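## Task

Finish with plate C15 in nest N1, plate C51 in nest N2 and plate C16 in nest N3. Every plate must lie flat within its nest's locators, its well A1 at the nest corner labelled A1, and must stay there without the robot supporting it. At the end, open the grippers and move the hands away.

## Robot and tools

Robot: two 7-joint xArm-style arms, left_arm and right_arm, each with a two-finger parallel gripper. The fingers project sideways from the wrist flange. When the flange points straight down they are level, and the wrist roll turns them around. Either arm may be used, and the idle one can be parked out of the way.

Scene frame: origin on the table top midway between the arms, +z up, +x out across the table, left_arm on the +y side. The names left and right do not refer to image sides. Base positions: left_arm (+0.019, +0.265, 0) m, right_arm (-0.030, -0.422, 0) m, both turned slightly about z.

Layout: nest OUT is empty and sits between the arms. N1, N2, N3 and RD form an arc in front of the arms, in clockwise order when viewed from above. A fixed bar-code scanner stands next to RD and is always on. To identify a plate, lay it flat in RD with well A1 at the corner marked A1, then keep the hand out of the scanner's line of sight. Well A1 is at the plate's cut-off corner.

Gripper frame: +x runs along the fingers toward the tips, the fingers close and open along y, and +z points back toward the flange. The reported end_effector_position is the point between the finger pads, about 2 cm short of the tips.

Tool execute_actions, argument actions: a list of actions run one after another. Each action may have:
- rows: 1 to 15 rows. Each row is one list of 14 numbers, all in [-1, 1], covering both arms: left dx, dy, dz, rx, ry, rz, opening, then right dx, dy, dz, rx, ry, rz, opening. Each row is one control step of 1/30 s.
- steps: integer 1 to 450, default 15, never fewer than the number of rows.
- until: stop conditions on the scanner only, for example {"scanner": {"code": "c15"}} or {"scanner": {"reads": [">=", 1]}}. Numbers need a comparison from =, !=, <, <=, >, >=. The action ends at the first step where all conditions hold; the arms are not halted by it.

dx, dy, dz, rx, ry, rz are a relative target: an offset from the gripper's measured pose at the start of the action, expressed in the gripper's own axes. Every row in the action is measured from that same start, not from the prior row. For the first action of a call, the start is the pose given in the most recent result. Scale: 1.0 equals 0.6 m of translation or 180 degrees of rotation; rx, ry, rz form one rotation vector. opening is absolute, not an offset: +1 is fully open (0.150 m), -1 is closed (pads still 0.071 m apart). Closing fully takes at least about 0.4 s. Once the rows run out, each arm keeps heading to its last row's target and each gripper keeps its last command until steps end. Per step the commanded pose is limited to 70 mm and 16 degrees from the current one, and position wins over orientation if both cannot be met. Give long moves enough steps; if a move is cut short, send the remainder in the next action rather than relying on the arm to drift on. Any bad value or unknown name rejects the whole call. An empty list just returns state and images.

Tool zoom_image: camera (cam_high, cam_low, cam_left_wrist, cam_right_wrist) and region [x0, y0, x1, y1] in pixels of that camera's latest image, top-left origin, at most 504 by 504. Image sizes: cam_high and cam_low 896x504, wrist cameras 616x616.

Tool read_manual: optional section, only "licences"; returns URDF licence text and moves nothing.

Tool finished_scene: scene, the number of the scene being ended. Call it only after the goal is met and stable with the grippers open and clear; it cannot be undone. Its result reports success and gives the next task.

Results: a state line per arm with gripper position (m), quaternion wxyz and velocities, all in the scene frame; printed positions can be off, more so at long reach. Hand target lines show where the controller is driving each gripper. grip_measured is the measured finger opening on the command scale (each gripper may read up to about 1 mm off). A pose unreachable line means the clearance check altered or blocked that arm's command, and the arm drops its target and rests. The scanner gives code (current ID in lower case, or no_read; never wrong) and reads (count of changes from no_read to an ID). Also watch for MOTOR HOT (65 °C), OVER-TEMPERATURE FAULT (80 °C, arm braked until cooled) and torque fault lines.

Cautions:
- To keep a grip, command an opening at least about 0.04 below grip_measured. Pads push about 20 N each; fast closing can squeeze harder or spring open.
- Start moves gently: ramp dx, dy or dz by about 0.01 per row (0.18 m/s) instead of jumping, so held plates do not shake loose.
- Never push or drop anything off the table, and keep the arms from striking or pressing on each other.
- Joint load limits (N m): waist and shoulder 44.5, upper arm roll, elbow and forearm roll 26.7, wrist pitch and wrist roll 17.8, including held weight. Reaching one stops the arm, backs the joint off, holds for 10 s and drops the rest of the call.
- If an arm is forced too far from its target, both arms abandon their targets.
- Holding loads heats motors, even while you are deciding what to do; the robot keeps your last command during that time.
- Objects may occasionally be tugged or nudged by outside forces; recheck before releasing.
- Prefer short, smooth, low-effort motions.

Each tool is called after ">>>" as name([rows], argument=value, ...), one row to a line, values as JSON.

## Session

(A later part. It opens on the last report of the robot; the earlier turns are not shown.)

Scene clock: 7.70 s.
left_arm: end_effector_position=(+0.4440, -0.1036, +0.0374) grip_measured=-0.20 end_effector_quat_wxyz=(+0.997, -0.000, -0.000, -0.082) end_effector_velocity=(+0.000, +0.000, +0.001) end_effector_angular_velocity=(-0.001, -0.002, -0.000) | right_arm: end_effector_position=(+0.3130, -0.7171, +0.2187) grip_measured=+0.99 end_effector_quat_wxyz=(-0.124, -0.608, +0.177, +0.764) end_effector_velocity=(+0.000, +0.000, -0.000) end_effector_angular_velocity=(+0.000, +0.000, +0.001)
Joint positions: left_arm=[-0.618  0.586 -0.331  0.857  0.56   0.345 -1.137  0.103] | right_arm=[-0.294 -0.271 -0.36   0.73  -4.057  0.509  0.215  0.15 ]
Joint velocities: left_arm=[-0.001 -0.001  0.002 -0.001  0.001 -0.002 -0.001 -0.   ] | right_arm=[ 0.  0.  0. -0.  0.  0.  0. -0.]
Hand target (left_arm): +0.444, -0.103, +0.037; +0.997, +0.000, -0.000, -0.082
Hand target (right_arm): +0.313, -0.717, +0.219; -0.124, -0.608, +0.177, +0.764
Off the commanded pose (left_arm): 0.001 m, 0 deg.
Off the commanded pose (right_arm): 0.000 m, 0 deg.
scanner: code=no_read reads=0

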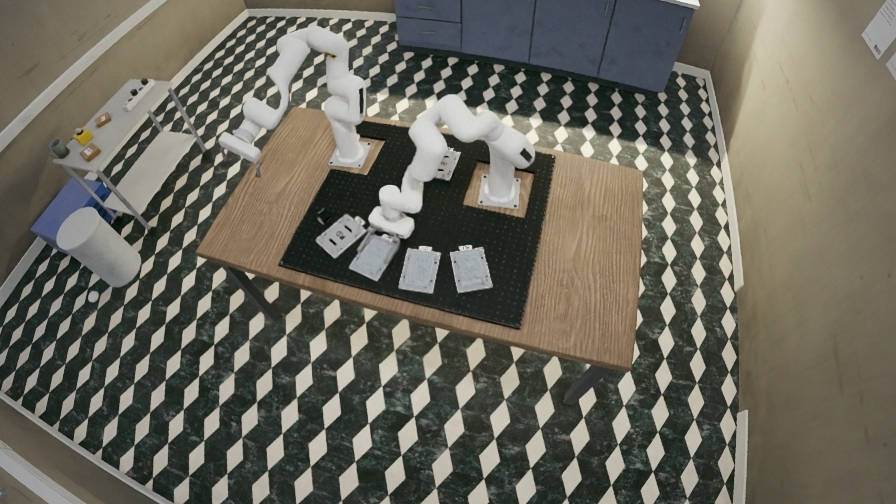

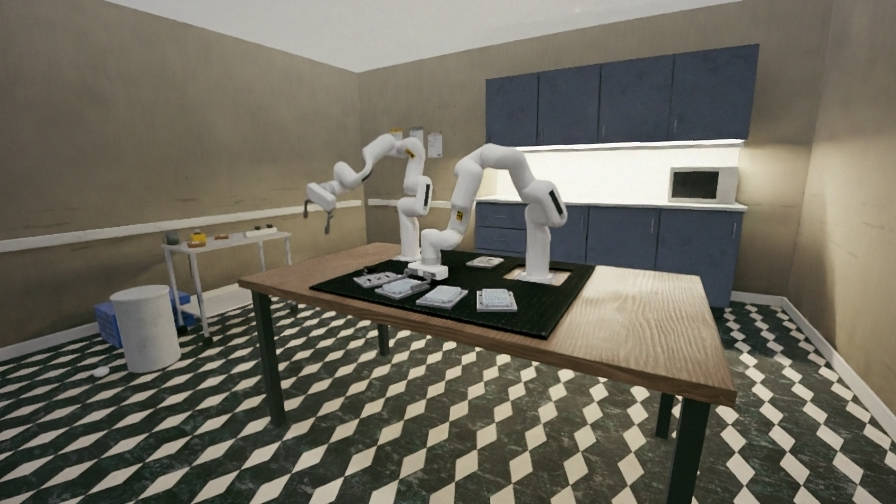

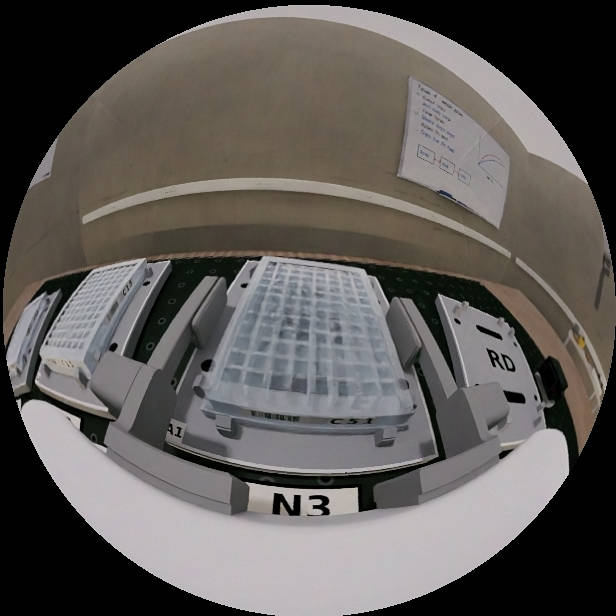

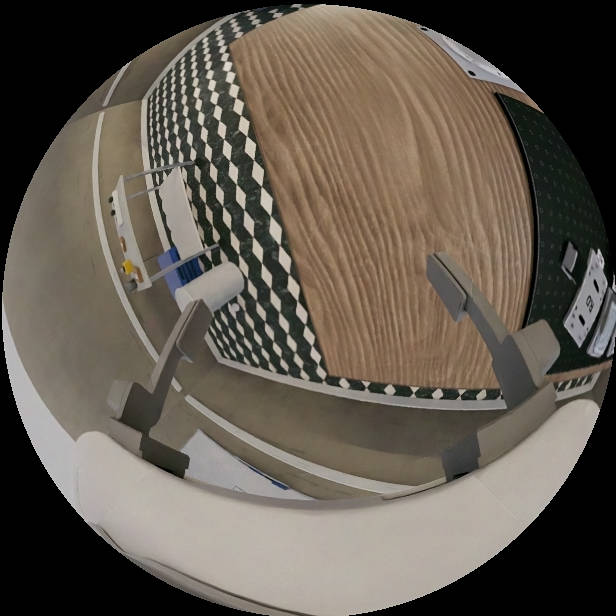

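>>> execute_actions([
  {"rows":[[0,0,-0.001,0,0,0,-0.28,0,0,0,0,0,0,1],[0,0,-0.001,0,0,0,-0.36,0,0,0,0,0,0,1],[0,0,-0.001,0,0,0,-0.44,0,0,0,0,0,0,1],[0,0,-0.001,0,0,0,-0.52,0,0,0,0,0,0,1],[0,0,-0.001,0,0,0,-0.58,0,0,0,0,0,0,1],[0,0,-0.001,0,0,0,-0.62,0,0,0,0,0,0,1],[0,0,-0.001,0,0,0,-0.66,0,0,0,0,0,0,1],[0,0,-0.001,0,0,0,-0.7,0,0,0,0,0,0,1],[0,0,-0.001,0,0,0,-0.74,0,0,0,0,0,0,1]],"steps":16},
])

>>> zoom_image(camera="cam_left_wrist", region=[120, 240, 500, 520])

Scene clock: 8.47 s.
left_arm: end_effector_position=(+0.4437, -0.1046, +0.0371) grip_measured=-0.64 end_effector_quat_wxyz=(+0.997, -0.001, -0.001, -0.083) end_effector_velocity=(+0.001, +0.001, +0.000) end_effector_angular_velocity=(+0.000, -0.001, +0.004) | right_arm: end_effector_position=(+0.3130, -0.7171, +0.2187) grip_measured=+0.99 end_effector_quat_wxyz=(-0.124, -0.608, +0.177, +0.764) end_effector_velocity=(+0.000, +0.000, -0.000) end_effector_angular_velocity=(+0.001, -0.000, +0.000)
Joint positions: left_arm=[-0.62   0.587 -0.331  0.858  0.562  0.343 -1.138  0.085] | right_arm=[-0.294 -0.271 -0.36   0.73  -4.057  0.509  0.215  0.15 ]
Joint velocities: left_arm=[ 0.002 -0.001  0.001 -0.    -0.001  0.    -0.001  0.   ] | right_arm=[ 0.     0.001  0.    -0.     0.001  0.001  0.     0.   ]
Hand target (left_arm): +0.444, -0.104, +0.037; +0.997, -0.000, -0.000, -0.082
Hand target (right_arm): +0.313, -0.717, +0.219; -0.124, -0.608, +0.177, +0.764
Off the commanded pose (left_arm): 0.001 m, 0 deg.
Off the commanded pose (right_arm): 0.000 m, 0 deg.
scanner: code=no_read reads=0

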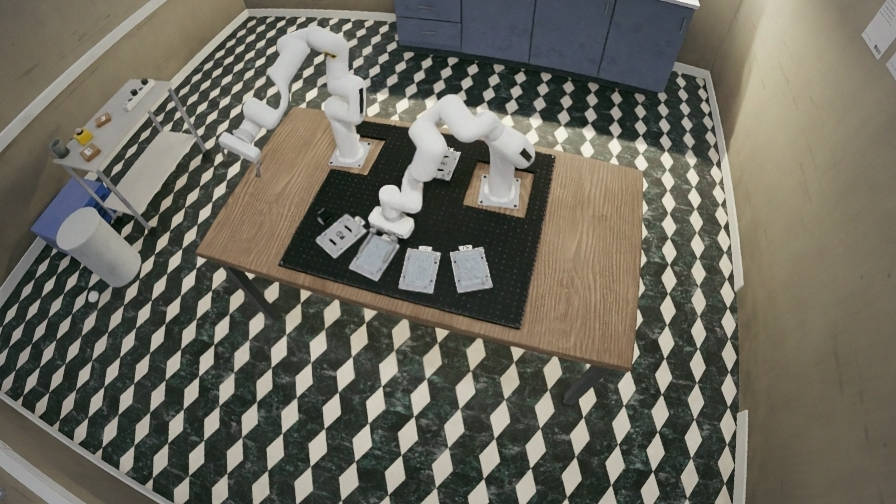

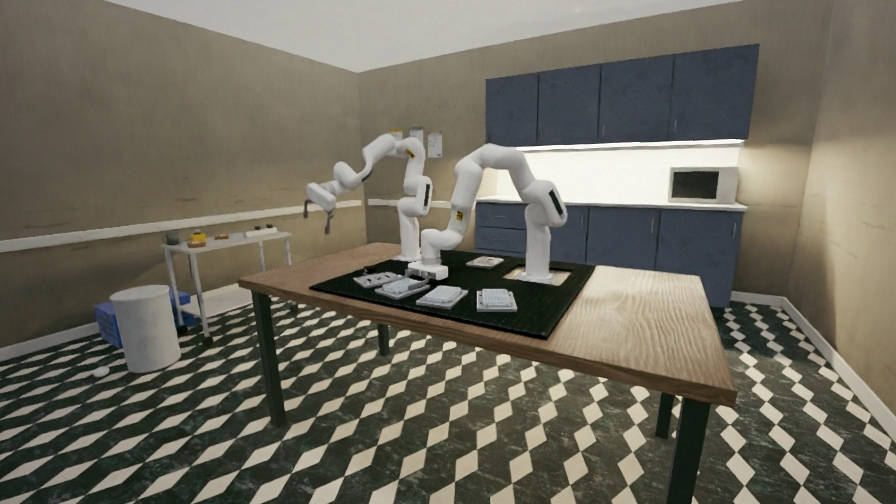

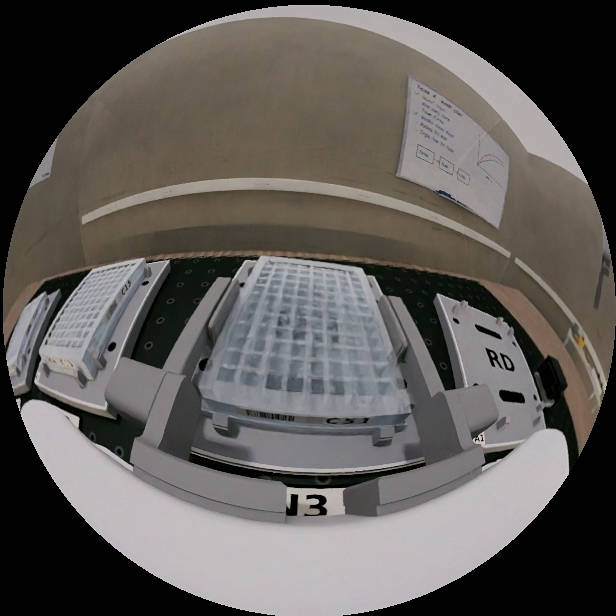

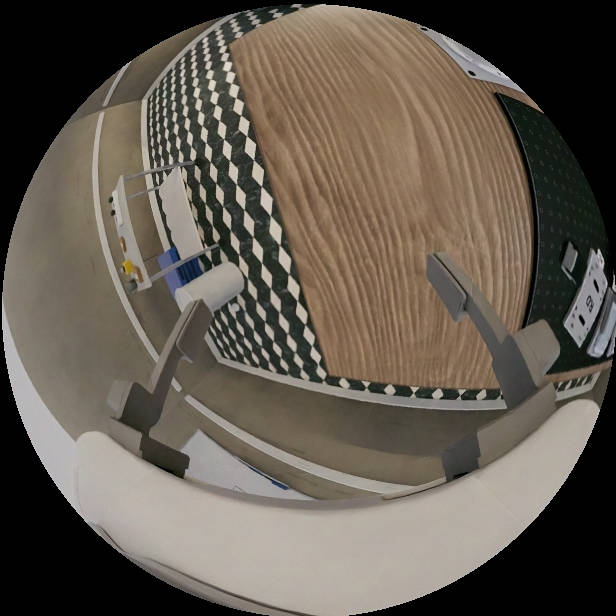

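Region (120, 240, 500, 520) of cam_left_wrist's 616x616 image, scaled by 1.326, with more detail than that image has; it fills the top 371 rows of this view, and the rest is white.

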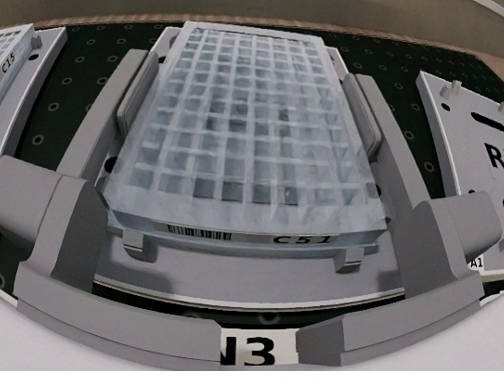

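>>> execute_actions([
  {"rows":[[0,-0.001,0.005,0,0,0,-0.74,0,0,0,0,0,0,1],[0,-0.001,0.012,0,0,0,-0.74,0,0,0,0,0,0,1],[0,-0.001,0.02,0,0,0,-0.74,0,0,0,0,0,0,1],[0,-0.001,0.03,0,0,0,-0.74,0,0,0,0,0,0,1],[0,-0.001,0.04,0,0,0,-0.74,0,0,0,0,0,0,1],[0,-0.001,0.05,0,0,0,-0.74,0,0,0,0,0,0,1],[0,-0.001,0.06,0,0,0,-0.74,0,0,0,0,0,0,1],[0,-0.001,0.07,0,0,0,-0.74,0,0,0,0,0,0,1],[0,-0.001,0.08,0,0,0,-0.74,0,0,0,0,0,0,1],[0,-0.001,0.09,0,0,0,-0.74,0,0,0,0,0,0,1],[0,-0.001,0.1,0,0,0,-0.74,0,0,0,0,0,0,1],[0,-0.001,0.105,0,0,0,-0.74,0,0,0,0,0,0,1]],"steps":20},
  {"rows":[[-0.001,-0.008,0,0,0,-0.003,-0.74,0,0,0,0,0,0,1],[-0.003,-0.021,0,0,0,-0.009,-0.74,0,0,0,0,0,0,1],[-0.006,-0.04,0,0,0,-0.016,-0.74,0,0,0,0,0,0,1],[-0.009,-0.061,0,0,0,-0.025,-0.74,0,0,0,0,0,0,1],[-0.012,-0.083,0,0,0,-0.034,-0.74,0,0,0,0,0,0,1],[-0.015,-0.104,0,0,0,-0.042,-0.74,0,0,0,0,0,0,1],[-0.018,-0.126,0,0,0,-0.051,-0.74,0,0,0,0,0,0,1],[-0.022,-0.147,0,0,0,-0.06,-0.74,0,0,0,0,0,0,1],[-0.025,-0.168,0,0,0,-0.068,-0.74,0,0,0,0,0,0,1],[-0.028,-0.19,0,0,0,-0.077,-0.74,0,0,0,0,0,0,1],[-0.031,-0.211,0,0,0,-0.086,-0.74,0,0,0,0,0,0,1],[-0.034,-0.232,0,0,0,-0.094,-0.74,0,0,0,0,0,0,1],[-0.036,-0.248,0,0,0,-0.101,-0.74,0,0,0,0,0,0,1],[-0.038,-0.259,0,0,0,-0.105,-0.74,0,0,0,0,0,0,1],[-0.0392,-0.2662,0,0,0,-0.1083,-0.74,0,0,0,0,0,0,1]],"steps":30},
])

>>> zoom_image(camera="cam_left_wrist", region=[120, 240, 500, 520])

Scene clock: 10.77 s.
left_arm: end_effector_position=(+0.3943, -0.2576, +0.0996) grip_measured=-0.64 end_effector_quat_wxyz=(+0.968, +0.000, -0.000, -0.251) end_effector_velocity=(-0.000, -0.000, -0.001) end_effector_angular_velocity=(+0.000, +0.001, -0.000) | right_arm: end_effector_position=(+0.3130, -0.7171, +0.2187) grip_measured=+0.99 end_effector_quat_wxyz=(-0.124, -0.608, +0.177, +0.764) end_effector_velocity=(-0.000, -0.000, +0.000) end_effector_angular_velocity=(-0.000, -0.001, -0.001)
Joint positions: left_arm=[-0.68   0.598 -0.526  1.097  0.505  0.626 -0.914  0.085] | right_arm=[-0.294 -0.271 -0.36   0.73  -4.057  0.509  0.215  0.15 ]
Joint velocities: left_arm=[ 0.     0.002 -0.001  0.001  0.001  0.001 -0.     0.   ] | right_arm=[-0.001 -0.001  0.     0.     0.001 -0.001 -0.001 -0.   ]
Hand target (left_arm): +0.394, -0.258, +0.100; +0.968, +0.000, -0.000, -0.251
Hand target (right_arm): +0.313, -0.717, +0.219; -0.124, -0.608, +0.177, +0.764
Off the commanded pose (left_arm): 0.001 m, 0 deg.
Off the commanded pose (right_arm): 0.000 m, 0 deg.
scanner: code=no_read reads=0

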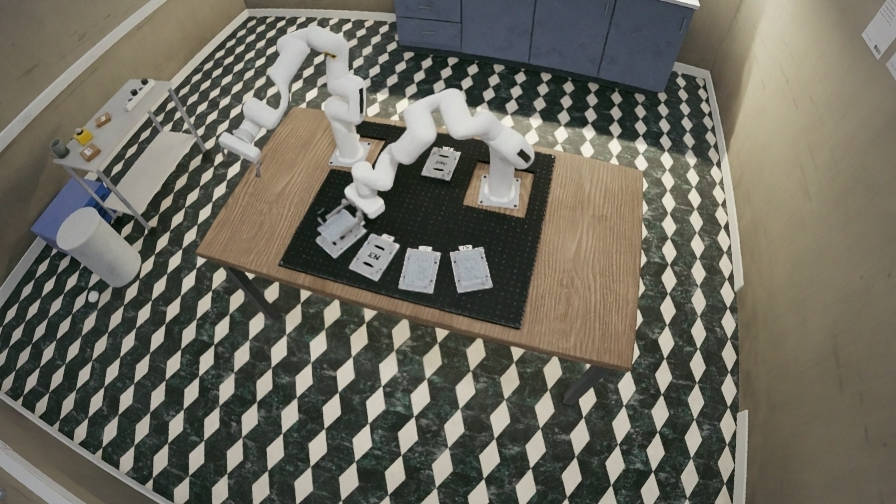

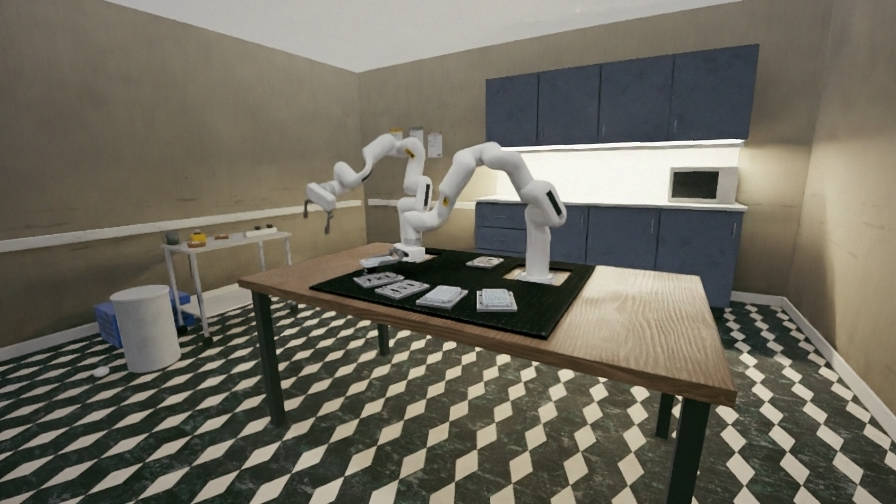

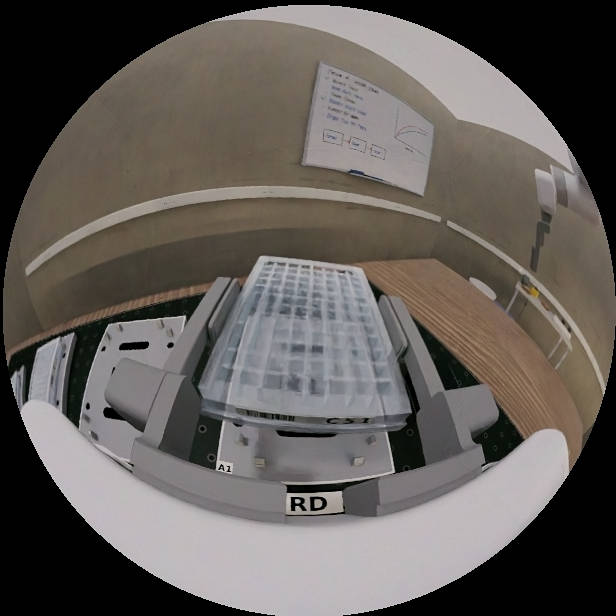

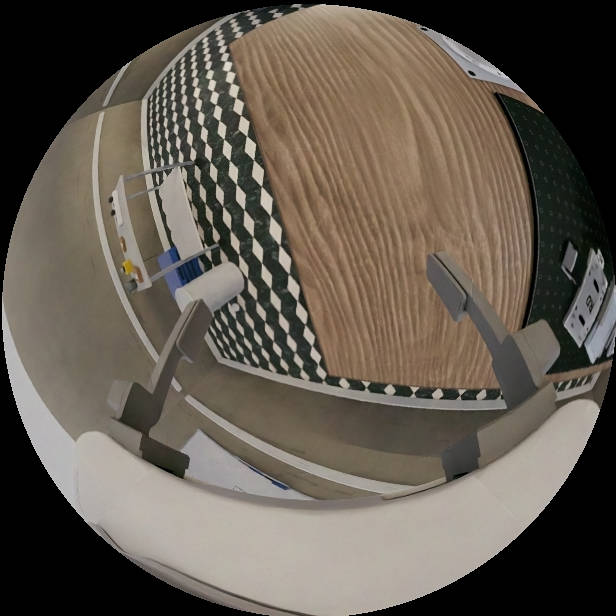

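Region (120, 240, 500, 520) of cam_left_wrist's 616x616 image, scaled by 1.326, with more detail than that image has; it fills the top 371 rows of this view, and the rest is white.

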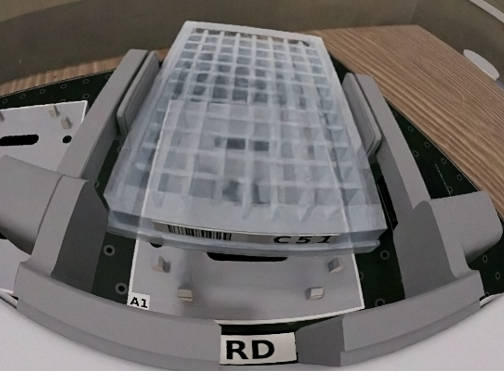

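>>> execute_actions([
  {"rows":[[0,-0.004,0,0,0,0.004,-0.74,0,0,0,0,0,0,1],[-0.001,-0.008,0,0,0,0.008,-0.74,0,0,0,0,0,0,1],[-0.0015,-0.012,0,0,0,0.012,-0.74,0,0,0,0,0,0,1],[-0.0015,-0.0142,0,0,0,0.0139,-0.74,0,0,0,0,0,0,1]],"steps":14},
])

>>> zoom_image(camera="cam_left_wrist", region=[180, 380, 432, 520])

Scene clock: 11.53 s.
left_arm: end_effector_position=(+0.3901, -0.2641, +0.0995) grip_measured=-0.64 end_effector_quat_wxyz=(+0.973, +0.001, -0.001, -0.229) end_effector_velocity=(-0.001, -0.001, +0.001) end_effector_angular_velocity=(-0.003, -0.001, -0.001) | right_arm: end_effector_position=(+0.3130, -0.7171, +0.2187) grip_measured=+0.99 end_effector_quat_wxyz=(-0.124, -0.608, +0.177, +0.764) end_effector_velocity=(-0.000, +0.000, -0.001) end_effector_angular_velocity=(+0.002, +0.000, -0.001)
Joint positions: left_arm=[-0.719  0.614 -0.516  1.129  0.499  0.64  -0.977  0.085] | right_arm=[-0.294 -0.271 -0.36   0.73  -4.057  0.509  0.215  0.15 ]
Joint velocities: left_arm=[-0.001 -0.001 -0.001  0.001 -0.    -0.001 -0.     0.   ] | right_arm=[-0.     0.001  0.    -0.     0.001 -0.     0.001  0.   ]
Hand target (left_arm): +0.389, -0.265, +0.100; +0.973, +0.000, -0.000, -0.229
Hand target (right_arm): +0.313, -0.717, +0.219; -0.124, -0.608, +0.177, +0.764
Off the commanded pose (left_arm): 0.001 m, 0 deg.
Off the commanded pose (right_arm): 0.000 m, 0 deg.
scanner: code=no_read reads=0

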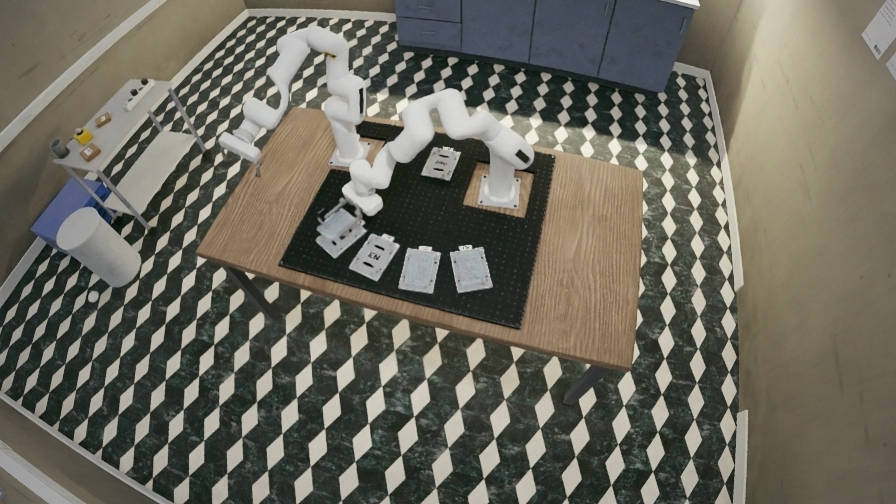

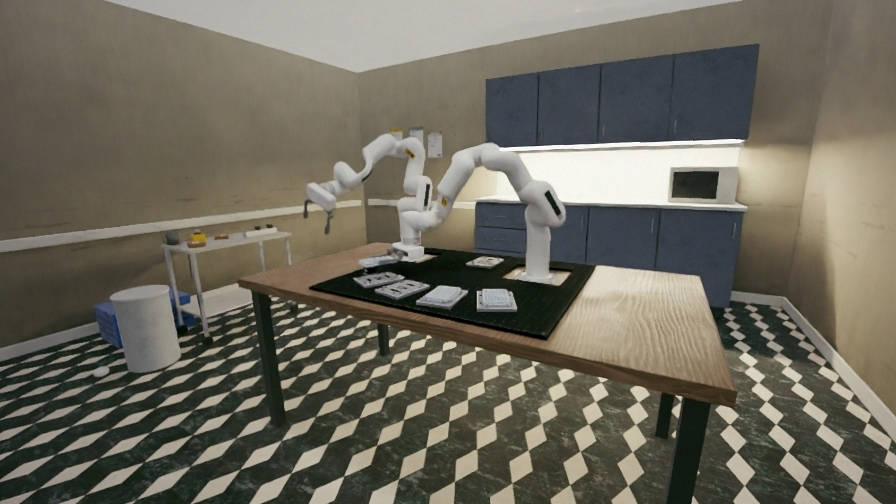

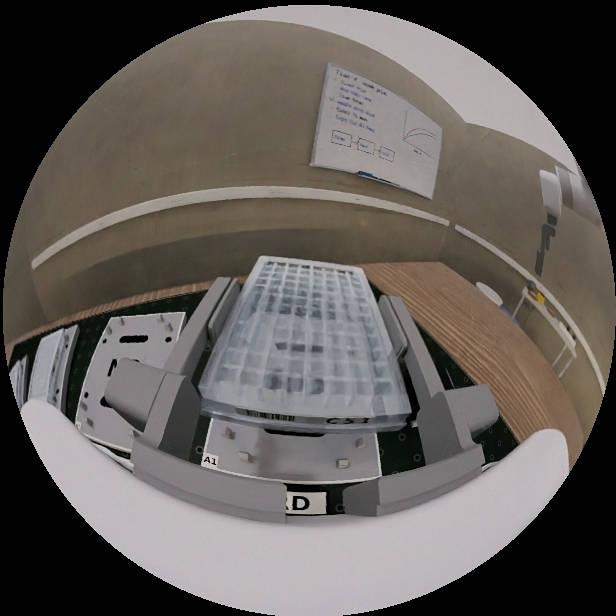

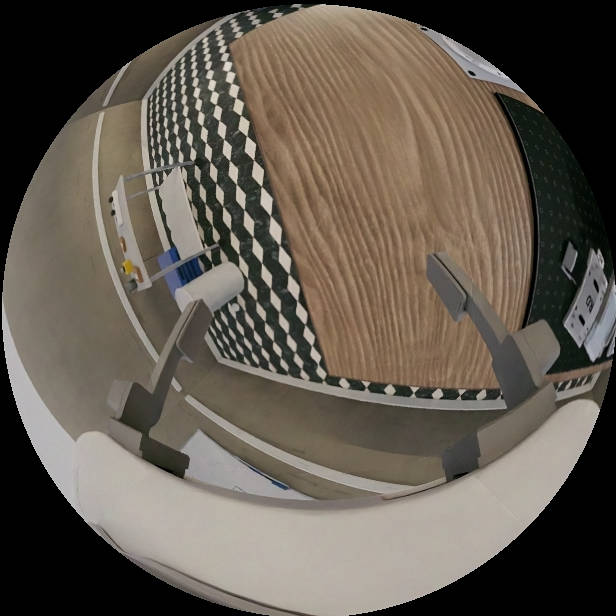

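Region (180, 380, 432, 520) of cam_left_wrist's 616x616 image, scaled by 2.000, with more detail than that image has.

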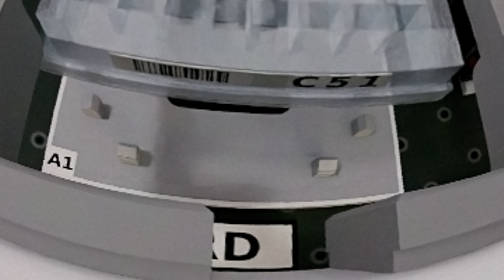

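>>> execute_actions([
  {"rows":[[0,-0.001,-0.006,0,0,0,-0.74,0,0,0,0,0,0,1],[0,-0.0015,-0.014,0,0,0,-0.74,0,0,0,0,0,0,1],[0,-0.0015,-0.023,0,0,0,-0.74,0,0,0,0,0,0,1],[0,-0.0015,-0.032,0,0,0,-0.74,0,0,0,0,0,0,1],[0,-0.0015,-0.041,0,0,0,-0.74,0,0,0,0,0,0,1],[0,-0.0015,-0.05,0,0,0,-0.74,0,0,0,0,0,0,1],[0,-0.0015,-0.059,0,0,0,-0.74,0,0,0,0,0,0,1],[0,-0.0015,-0.068,0,0,0,-0.74,0,0,0,0,0,0,1],[0,-0.0015,-0.075,0,0,0,-0.74,0,0,0,0,0,0,1],[0,-0.0015,-0.079,0,0,0,-0.74,0,0,0,0,0,0,1]],"steps":20},
])

>>> zoom_image(camera="cam_left_wrist", region=[120, 240, 500, 520])

Scene clock: 13.47 s.
left_arm: end_effector_position=(+0.3900, -0.2656, +0.0532) grip_measured=-0.64 end_effector_quat_wxyz=(+0.973, -0.000, -0.001, -0.229) end_effector_velocity=(+0.015, -0.026, +0.046) end_effector_angular_velocity=(-0.092, -0.054, -0.002) | right_arm: end_effector_position=(+0.3130, -0.7171, +0.2187) grip_measured=+0.99 end_effector_quat_wxyz=(-0.124, -0.608, +0.177, +0.764) end_effector_velocity=(+0.000, +0.000, +0.000) end_effector_angular_velocity=(+0.001, -0.000, +0.001)
Joint positions: left_arm=[-0.77   0.726 -0.449  1.16   0.577  0.559 -1.03   0.085] | right_arm=[-0.294 -0.271 -0.36   0.73  -4.057  0.509  0.215  0.15 ]
Joint velocities: left_arm=[ 0.001 -0.034 -0.012  0.045  0.01  -0.03  -0.001 -0.   ] | right_arm=[ 0.001 -0.    -0.    -0.    -0.     0.     0.001  0.   ]
Hand target (left_arm): +0.390, -0.265, +0.052; +0.973, +0.000, -0.000, -0.229
Hand target (right_arm): +0.313, -0.717, +0.219; -0.124, -0.608, +0.177, +0.764
Off the commanded pose (left_arm): 0.001 m, 0 deg.
Off the commanded pose (right_arm): 0.000 m, 0 deg.
scanner: code=no_read reads=0

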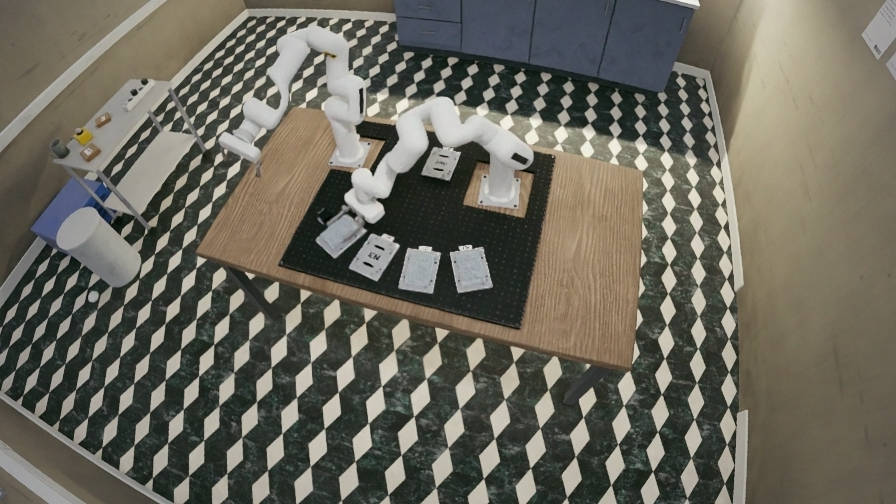

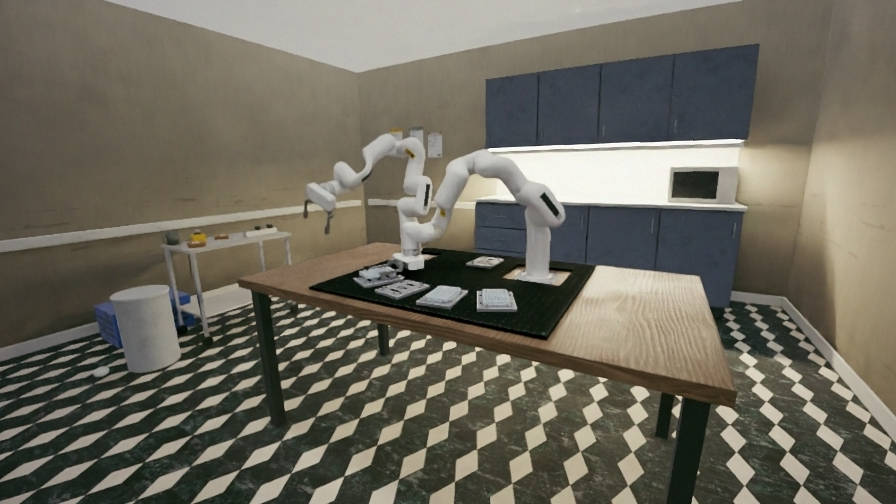

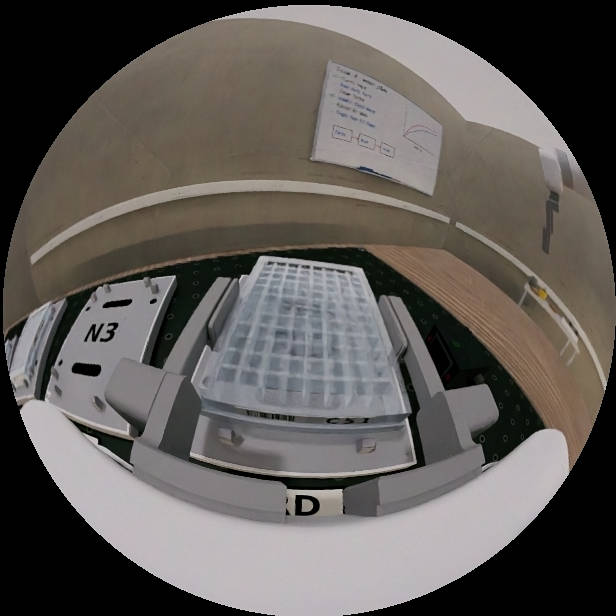

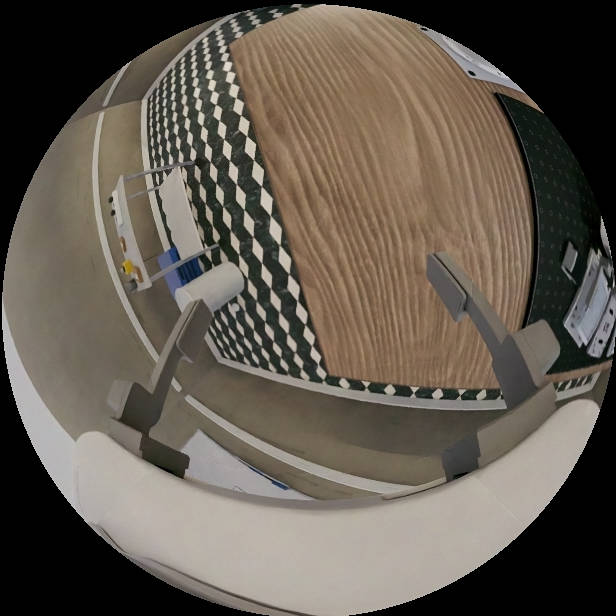

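Region (120, 240, 500, 520) of cam_left_wrist's 616x616 image, scaled by 1.326, with more detail than that image has; it fills the top 371 rows of this view, and the rest is white.

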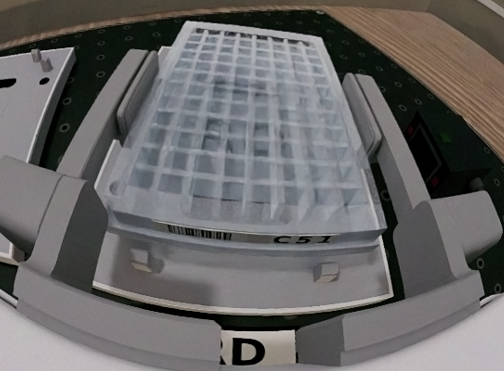

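>>> execute_actions([
  {"rows":[[0.002,0.0015,0,0,0,0,-0.74,0,0,0,0,0,0,1]],"steps":8},
])

>>> zoom_image(camera="cam_left_wrist", region=[120, 240, 500, 520])

Scene clock: 13.87 s.
left_arm: end_effector_position=(+0.3917, -0.2654, +0.0536) grip_measured=-0.64 end_effector_quat_wxyz=(+0.973, -0.001, -0.001, -0.229) end_effector_velocity=(-0.004, -0.000, -0.003) end_effector_angular_velocity=(+0.006, +0.006, -0.006) | right_arm: end_effector_position=(+0.3130, -0.7171, +0.2187) grip_measured=+0.99 end_effector_quat_wxyz=(-0.124, -0.608, +0.177, +0.764) end_effector_velocity=(+0.000, +0.000, +0.000) end_effector_angular_velocity=(-0.000, -0.000, +0.000)
Joint positions: left_arm=[-0.768  0.726 -0.449  1.162  0.577  0.56  -1.027  0.085] | right_arm=[-0.294 -0.271 -0.36   0.73  -4.057  0.509  0.215  0.15 ]
Joint velocities: left_arm=[-0.002  0.003 -0.003 -0.004 -0.001  0.002  0.001  0.   ] | right_arm=[ 0.    -0.     0.     0.     0.001 -0.    -0.001 -0.   ]
Hand target (left_arm): +0.391, -0.265, +0.053; +0.973, -0.000, -0.001, -0.229
Hand target (right_arm): +0.313, -0.717, +0.219; -0.124, -0.608, +0.177, +0.764
Off the commanded pose (left_arm): 0.001 m, 0 deg.
Off the commanded pose (right_arm): 0.000 m, 0 deg.
scanner: code=no_read reads=0

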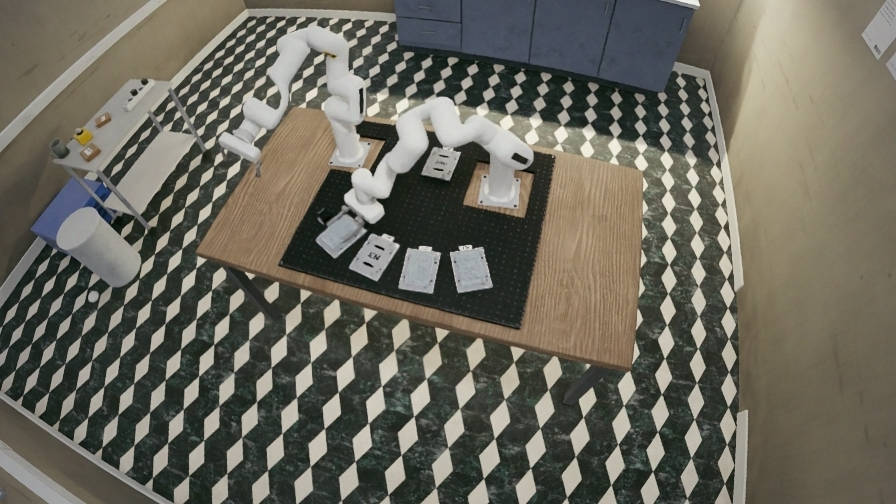

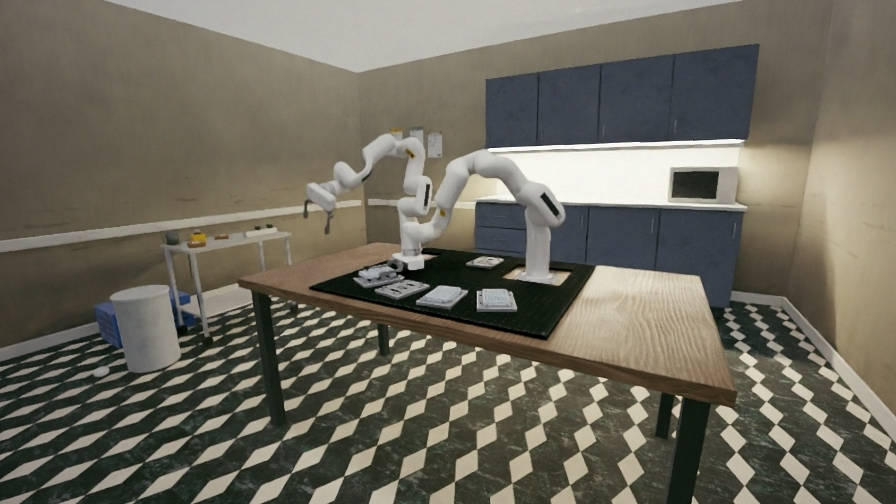

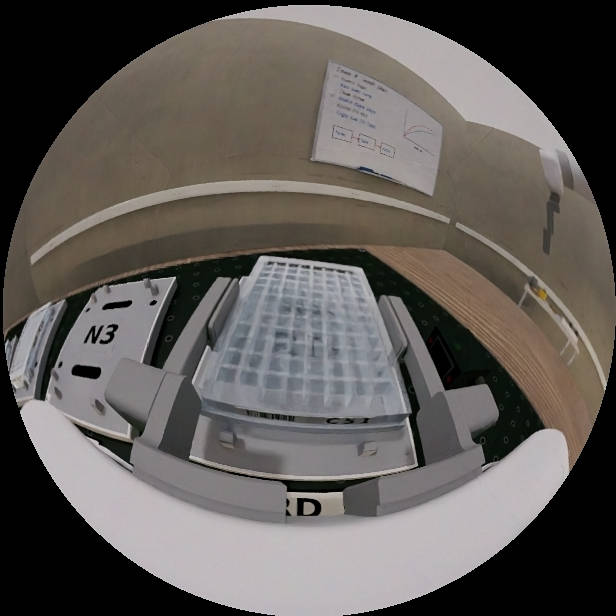

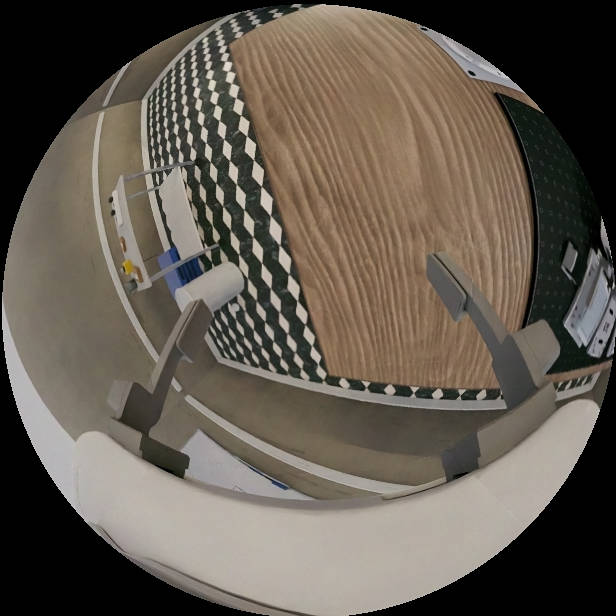

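Region (120, 240, 500, 520) of cam_left_wrist's 616x616 image, scaled by 1.326, with more detail than that image has; it fills the top 371 rows of this view, and the rest is white.

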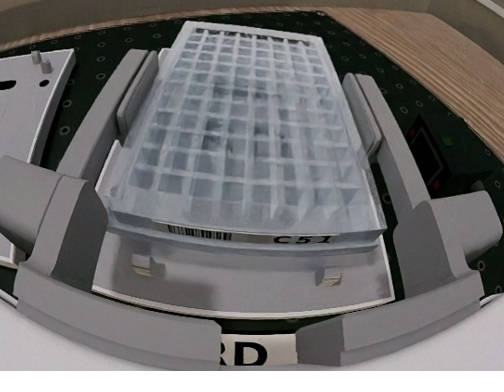

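>>> execute_actions([
  {"rows":[[0,0,-0.004,0,0,0,-0.74,0,0,0,0,0,0,1],[0,0,-0.008,0,0,0,-0.74,0,0,0,0,0,0,1],[0,0,-0.012,0,0,0,-0.74,0,0,0,0,0,0,1],[0,0,-0.016,0,0,0,-0.74,0,0,0,0,0,0,1],[0,0,-0.02,0,0,0,-0.74,0,0,0,0,0,0,1],[0,0,-0.024,0,0,0,-0.74,0,0,0,0,0,0,1],[0,0,-0.0275,0,0,0,-0.74,0,0,0,0,0,0,1]],"steps":16},
])

>>> zoom_image(camera="cam_left_wrist", region=[120, 240, 500, 520])

Scene clock: 14.53 s.
left_arm: end_effector_position=(+0.3928, -0.2656, +0.0389) grip_measured=-0.64 end_effector_quat_wxyz=(+0.974, -0.001, -0.003, -0.228) end_effector_velocity=(+0.003, +0.000, -0.006) end_effector_angular_velocity=(+0.001, +0.004, -0.008) | right_arm: end_effector_position=(+0.3130, -0.7171, +0.2187) grip_measured=+0.99 end_effector_quat_wxyz=(-0.124, -0.608, +0.177, +0.764) end_effector_velocity=(-0.000, +0.000, +0.000) end_effector_angular_velocity=(+0.000, -0.000, -0.000)
Joint positions: left_arm=[-0.785  0.764 -0.425  1.177  0.6    0.533 -1.044  0.085] | right_arm=[-0.294 -0.271 -0.36   0.73  -4.057  0.509  0.215  0.15 ]
Joint velocities: left_arm=[ 0.004  0.017  0.004  0.009  0.006 -0.005  0.013  0.   ] | right_arm=[-0.    -0.001 -0.    -0.001 -0.     0.     0.     0.   ]
Hand target (left_arm): +0.392, -0.266, +0.037; +0.974, -0.001, -0.001, -0.229
Hand target (right_arm): +0.313, -0.717, +0.219; -0.124, -0.608, +0.177, +0.764
Off the commanded pose (left_arm): 0.002 m, 0 deg.
Off the commanded pose (right_arm): 0.000 m, 0 deg.
scanner: code=no_read reads=0

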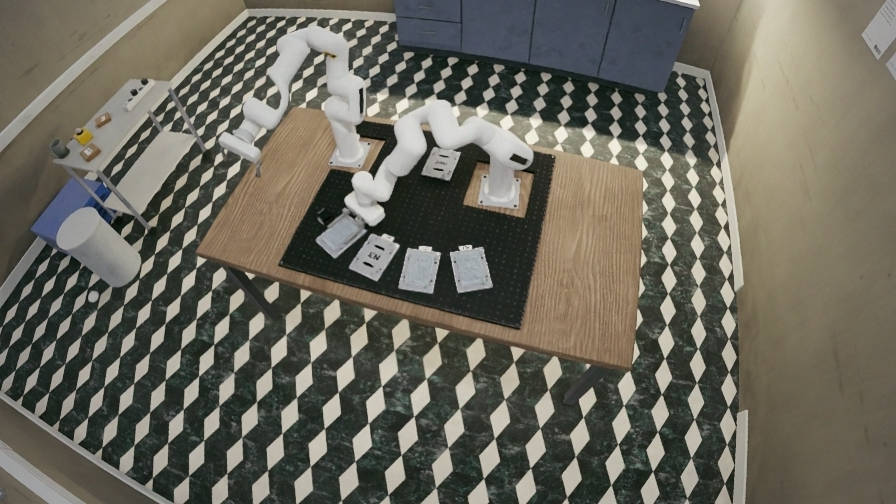

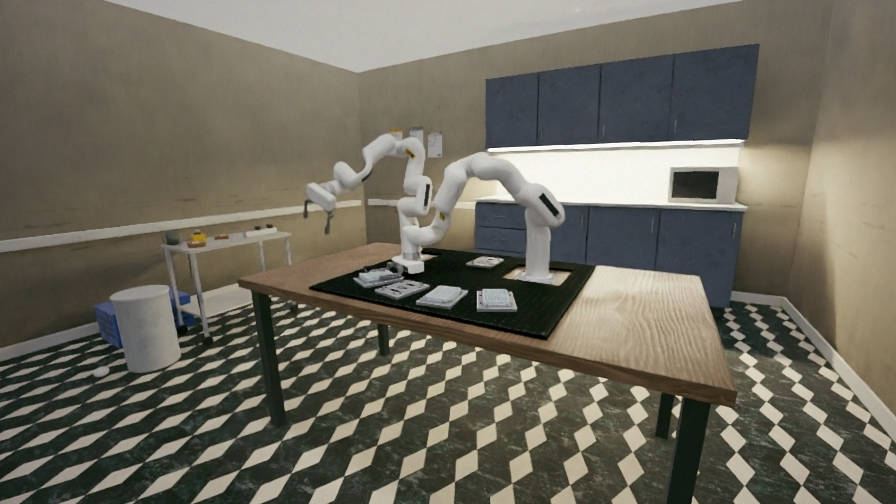

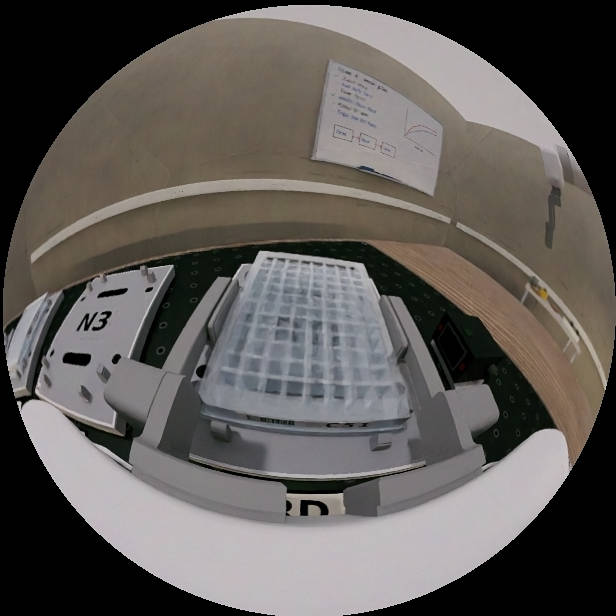

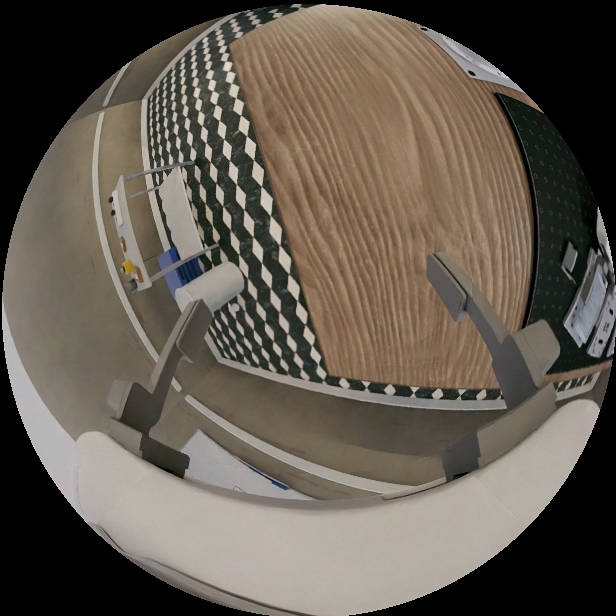

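Region (120, 240, 500, 520) of cam_left_wrist's 616x616 image, scaled by 1.326, with more detail than that image has; it fills the top 371 rows of this view, and the rest is white.

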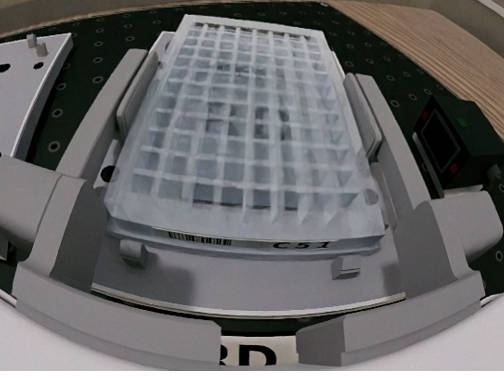

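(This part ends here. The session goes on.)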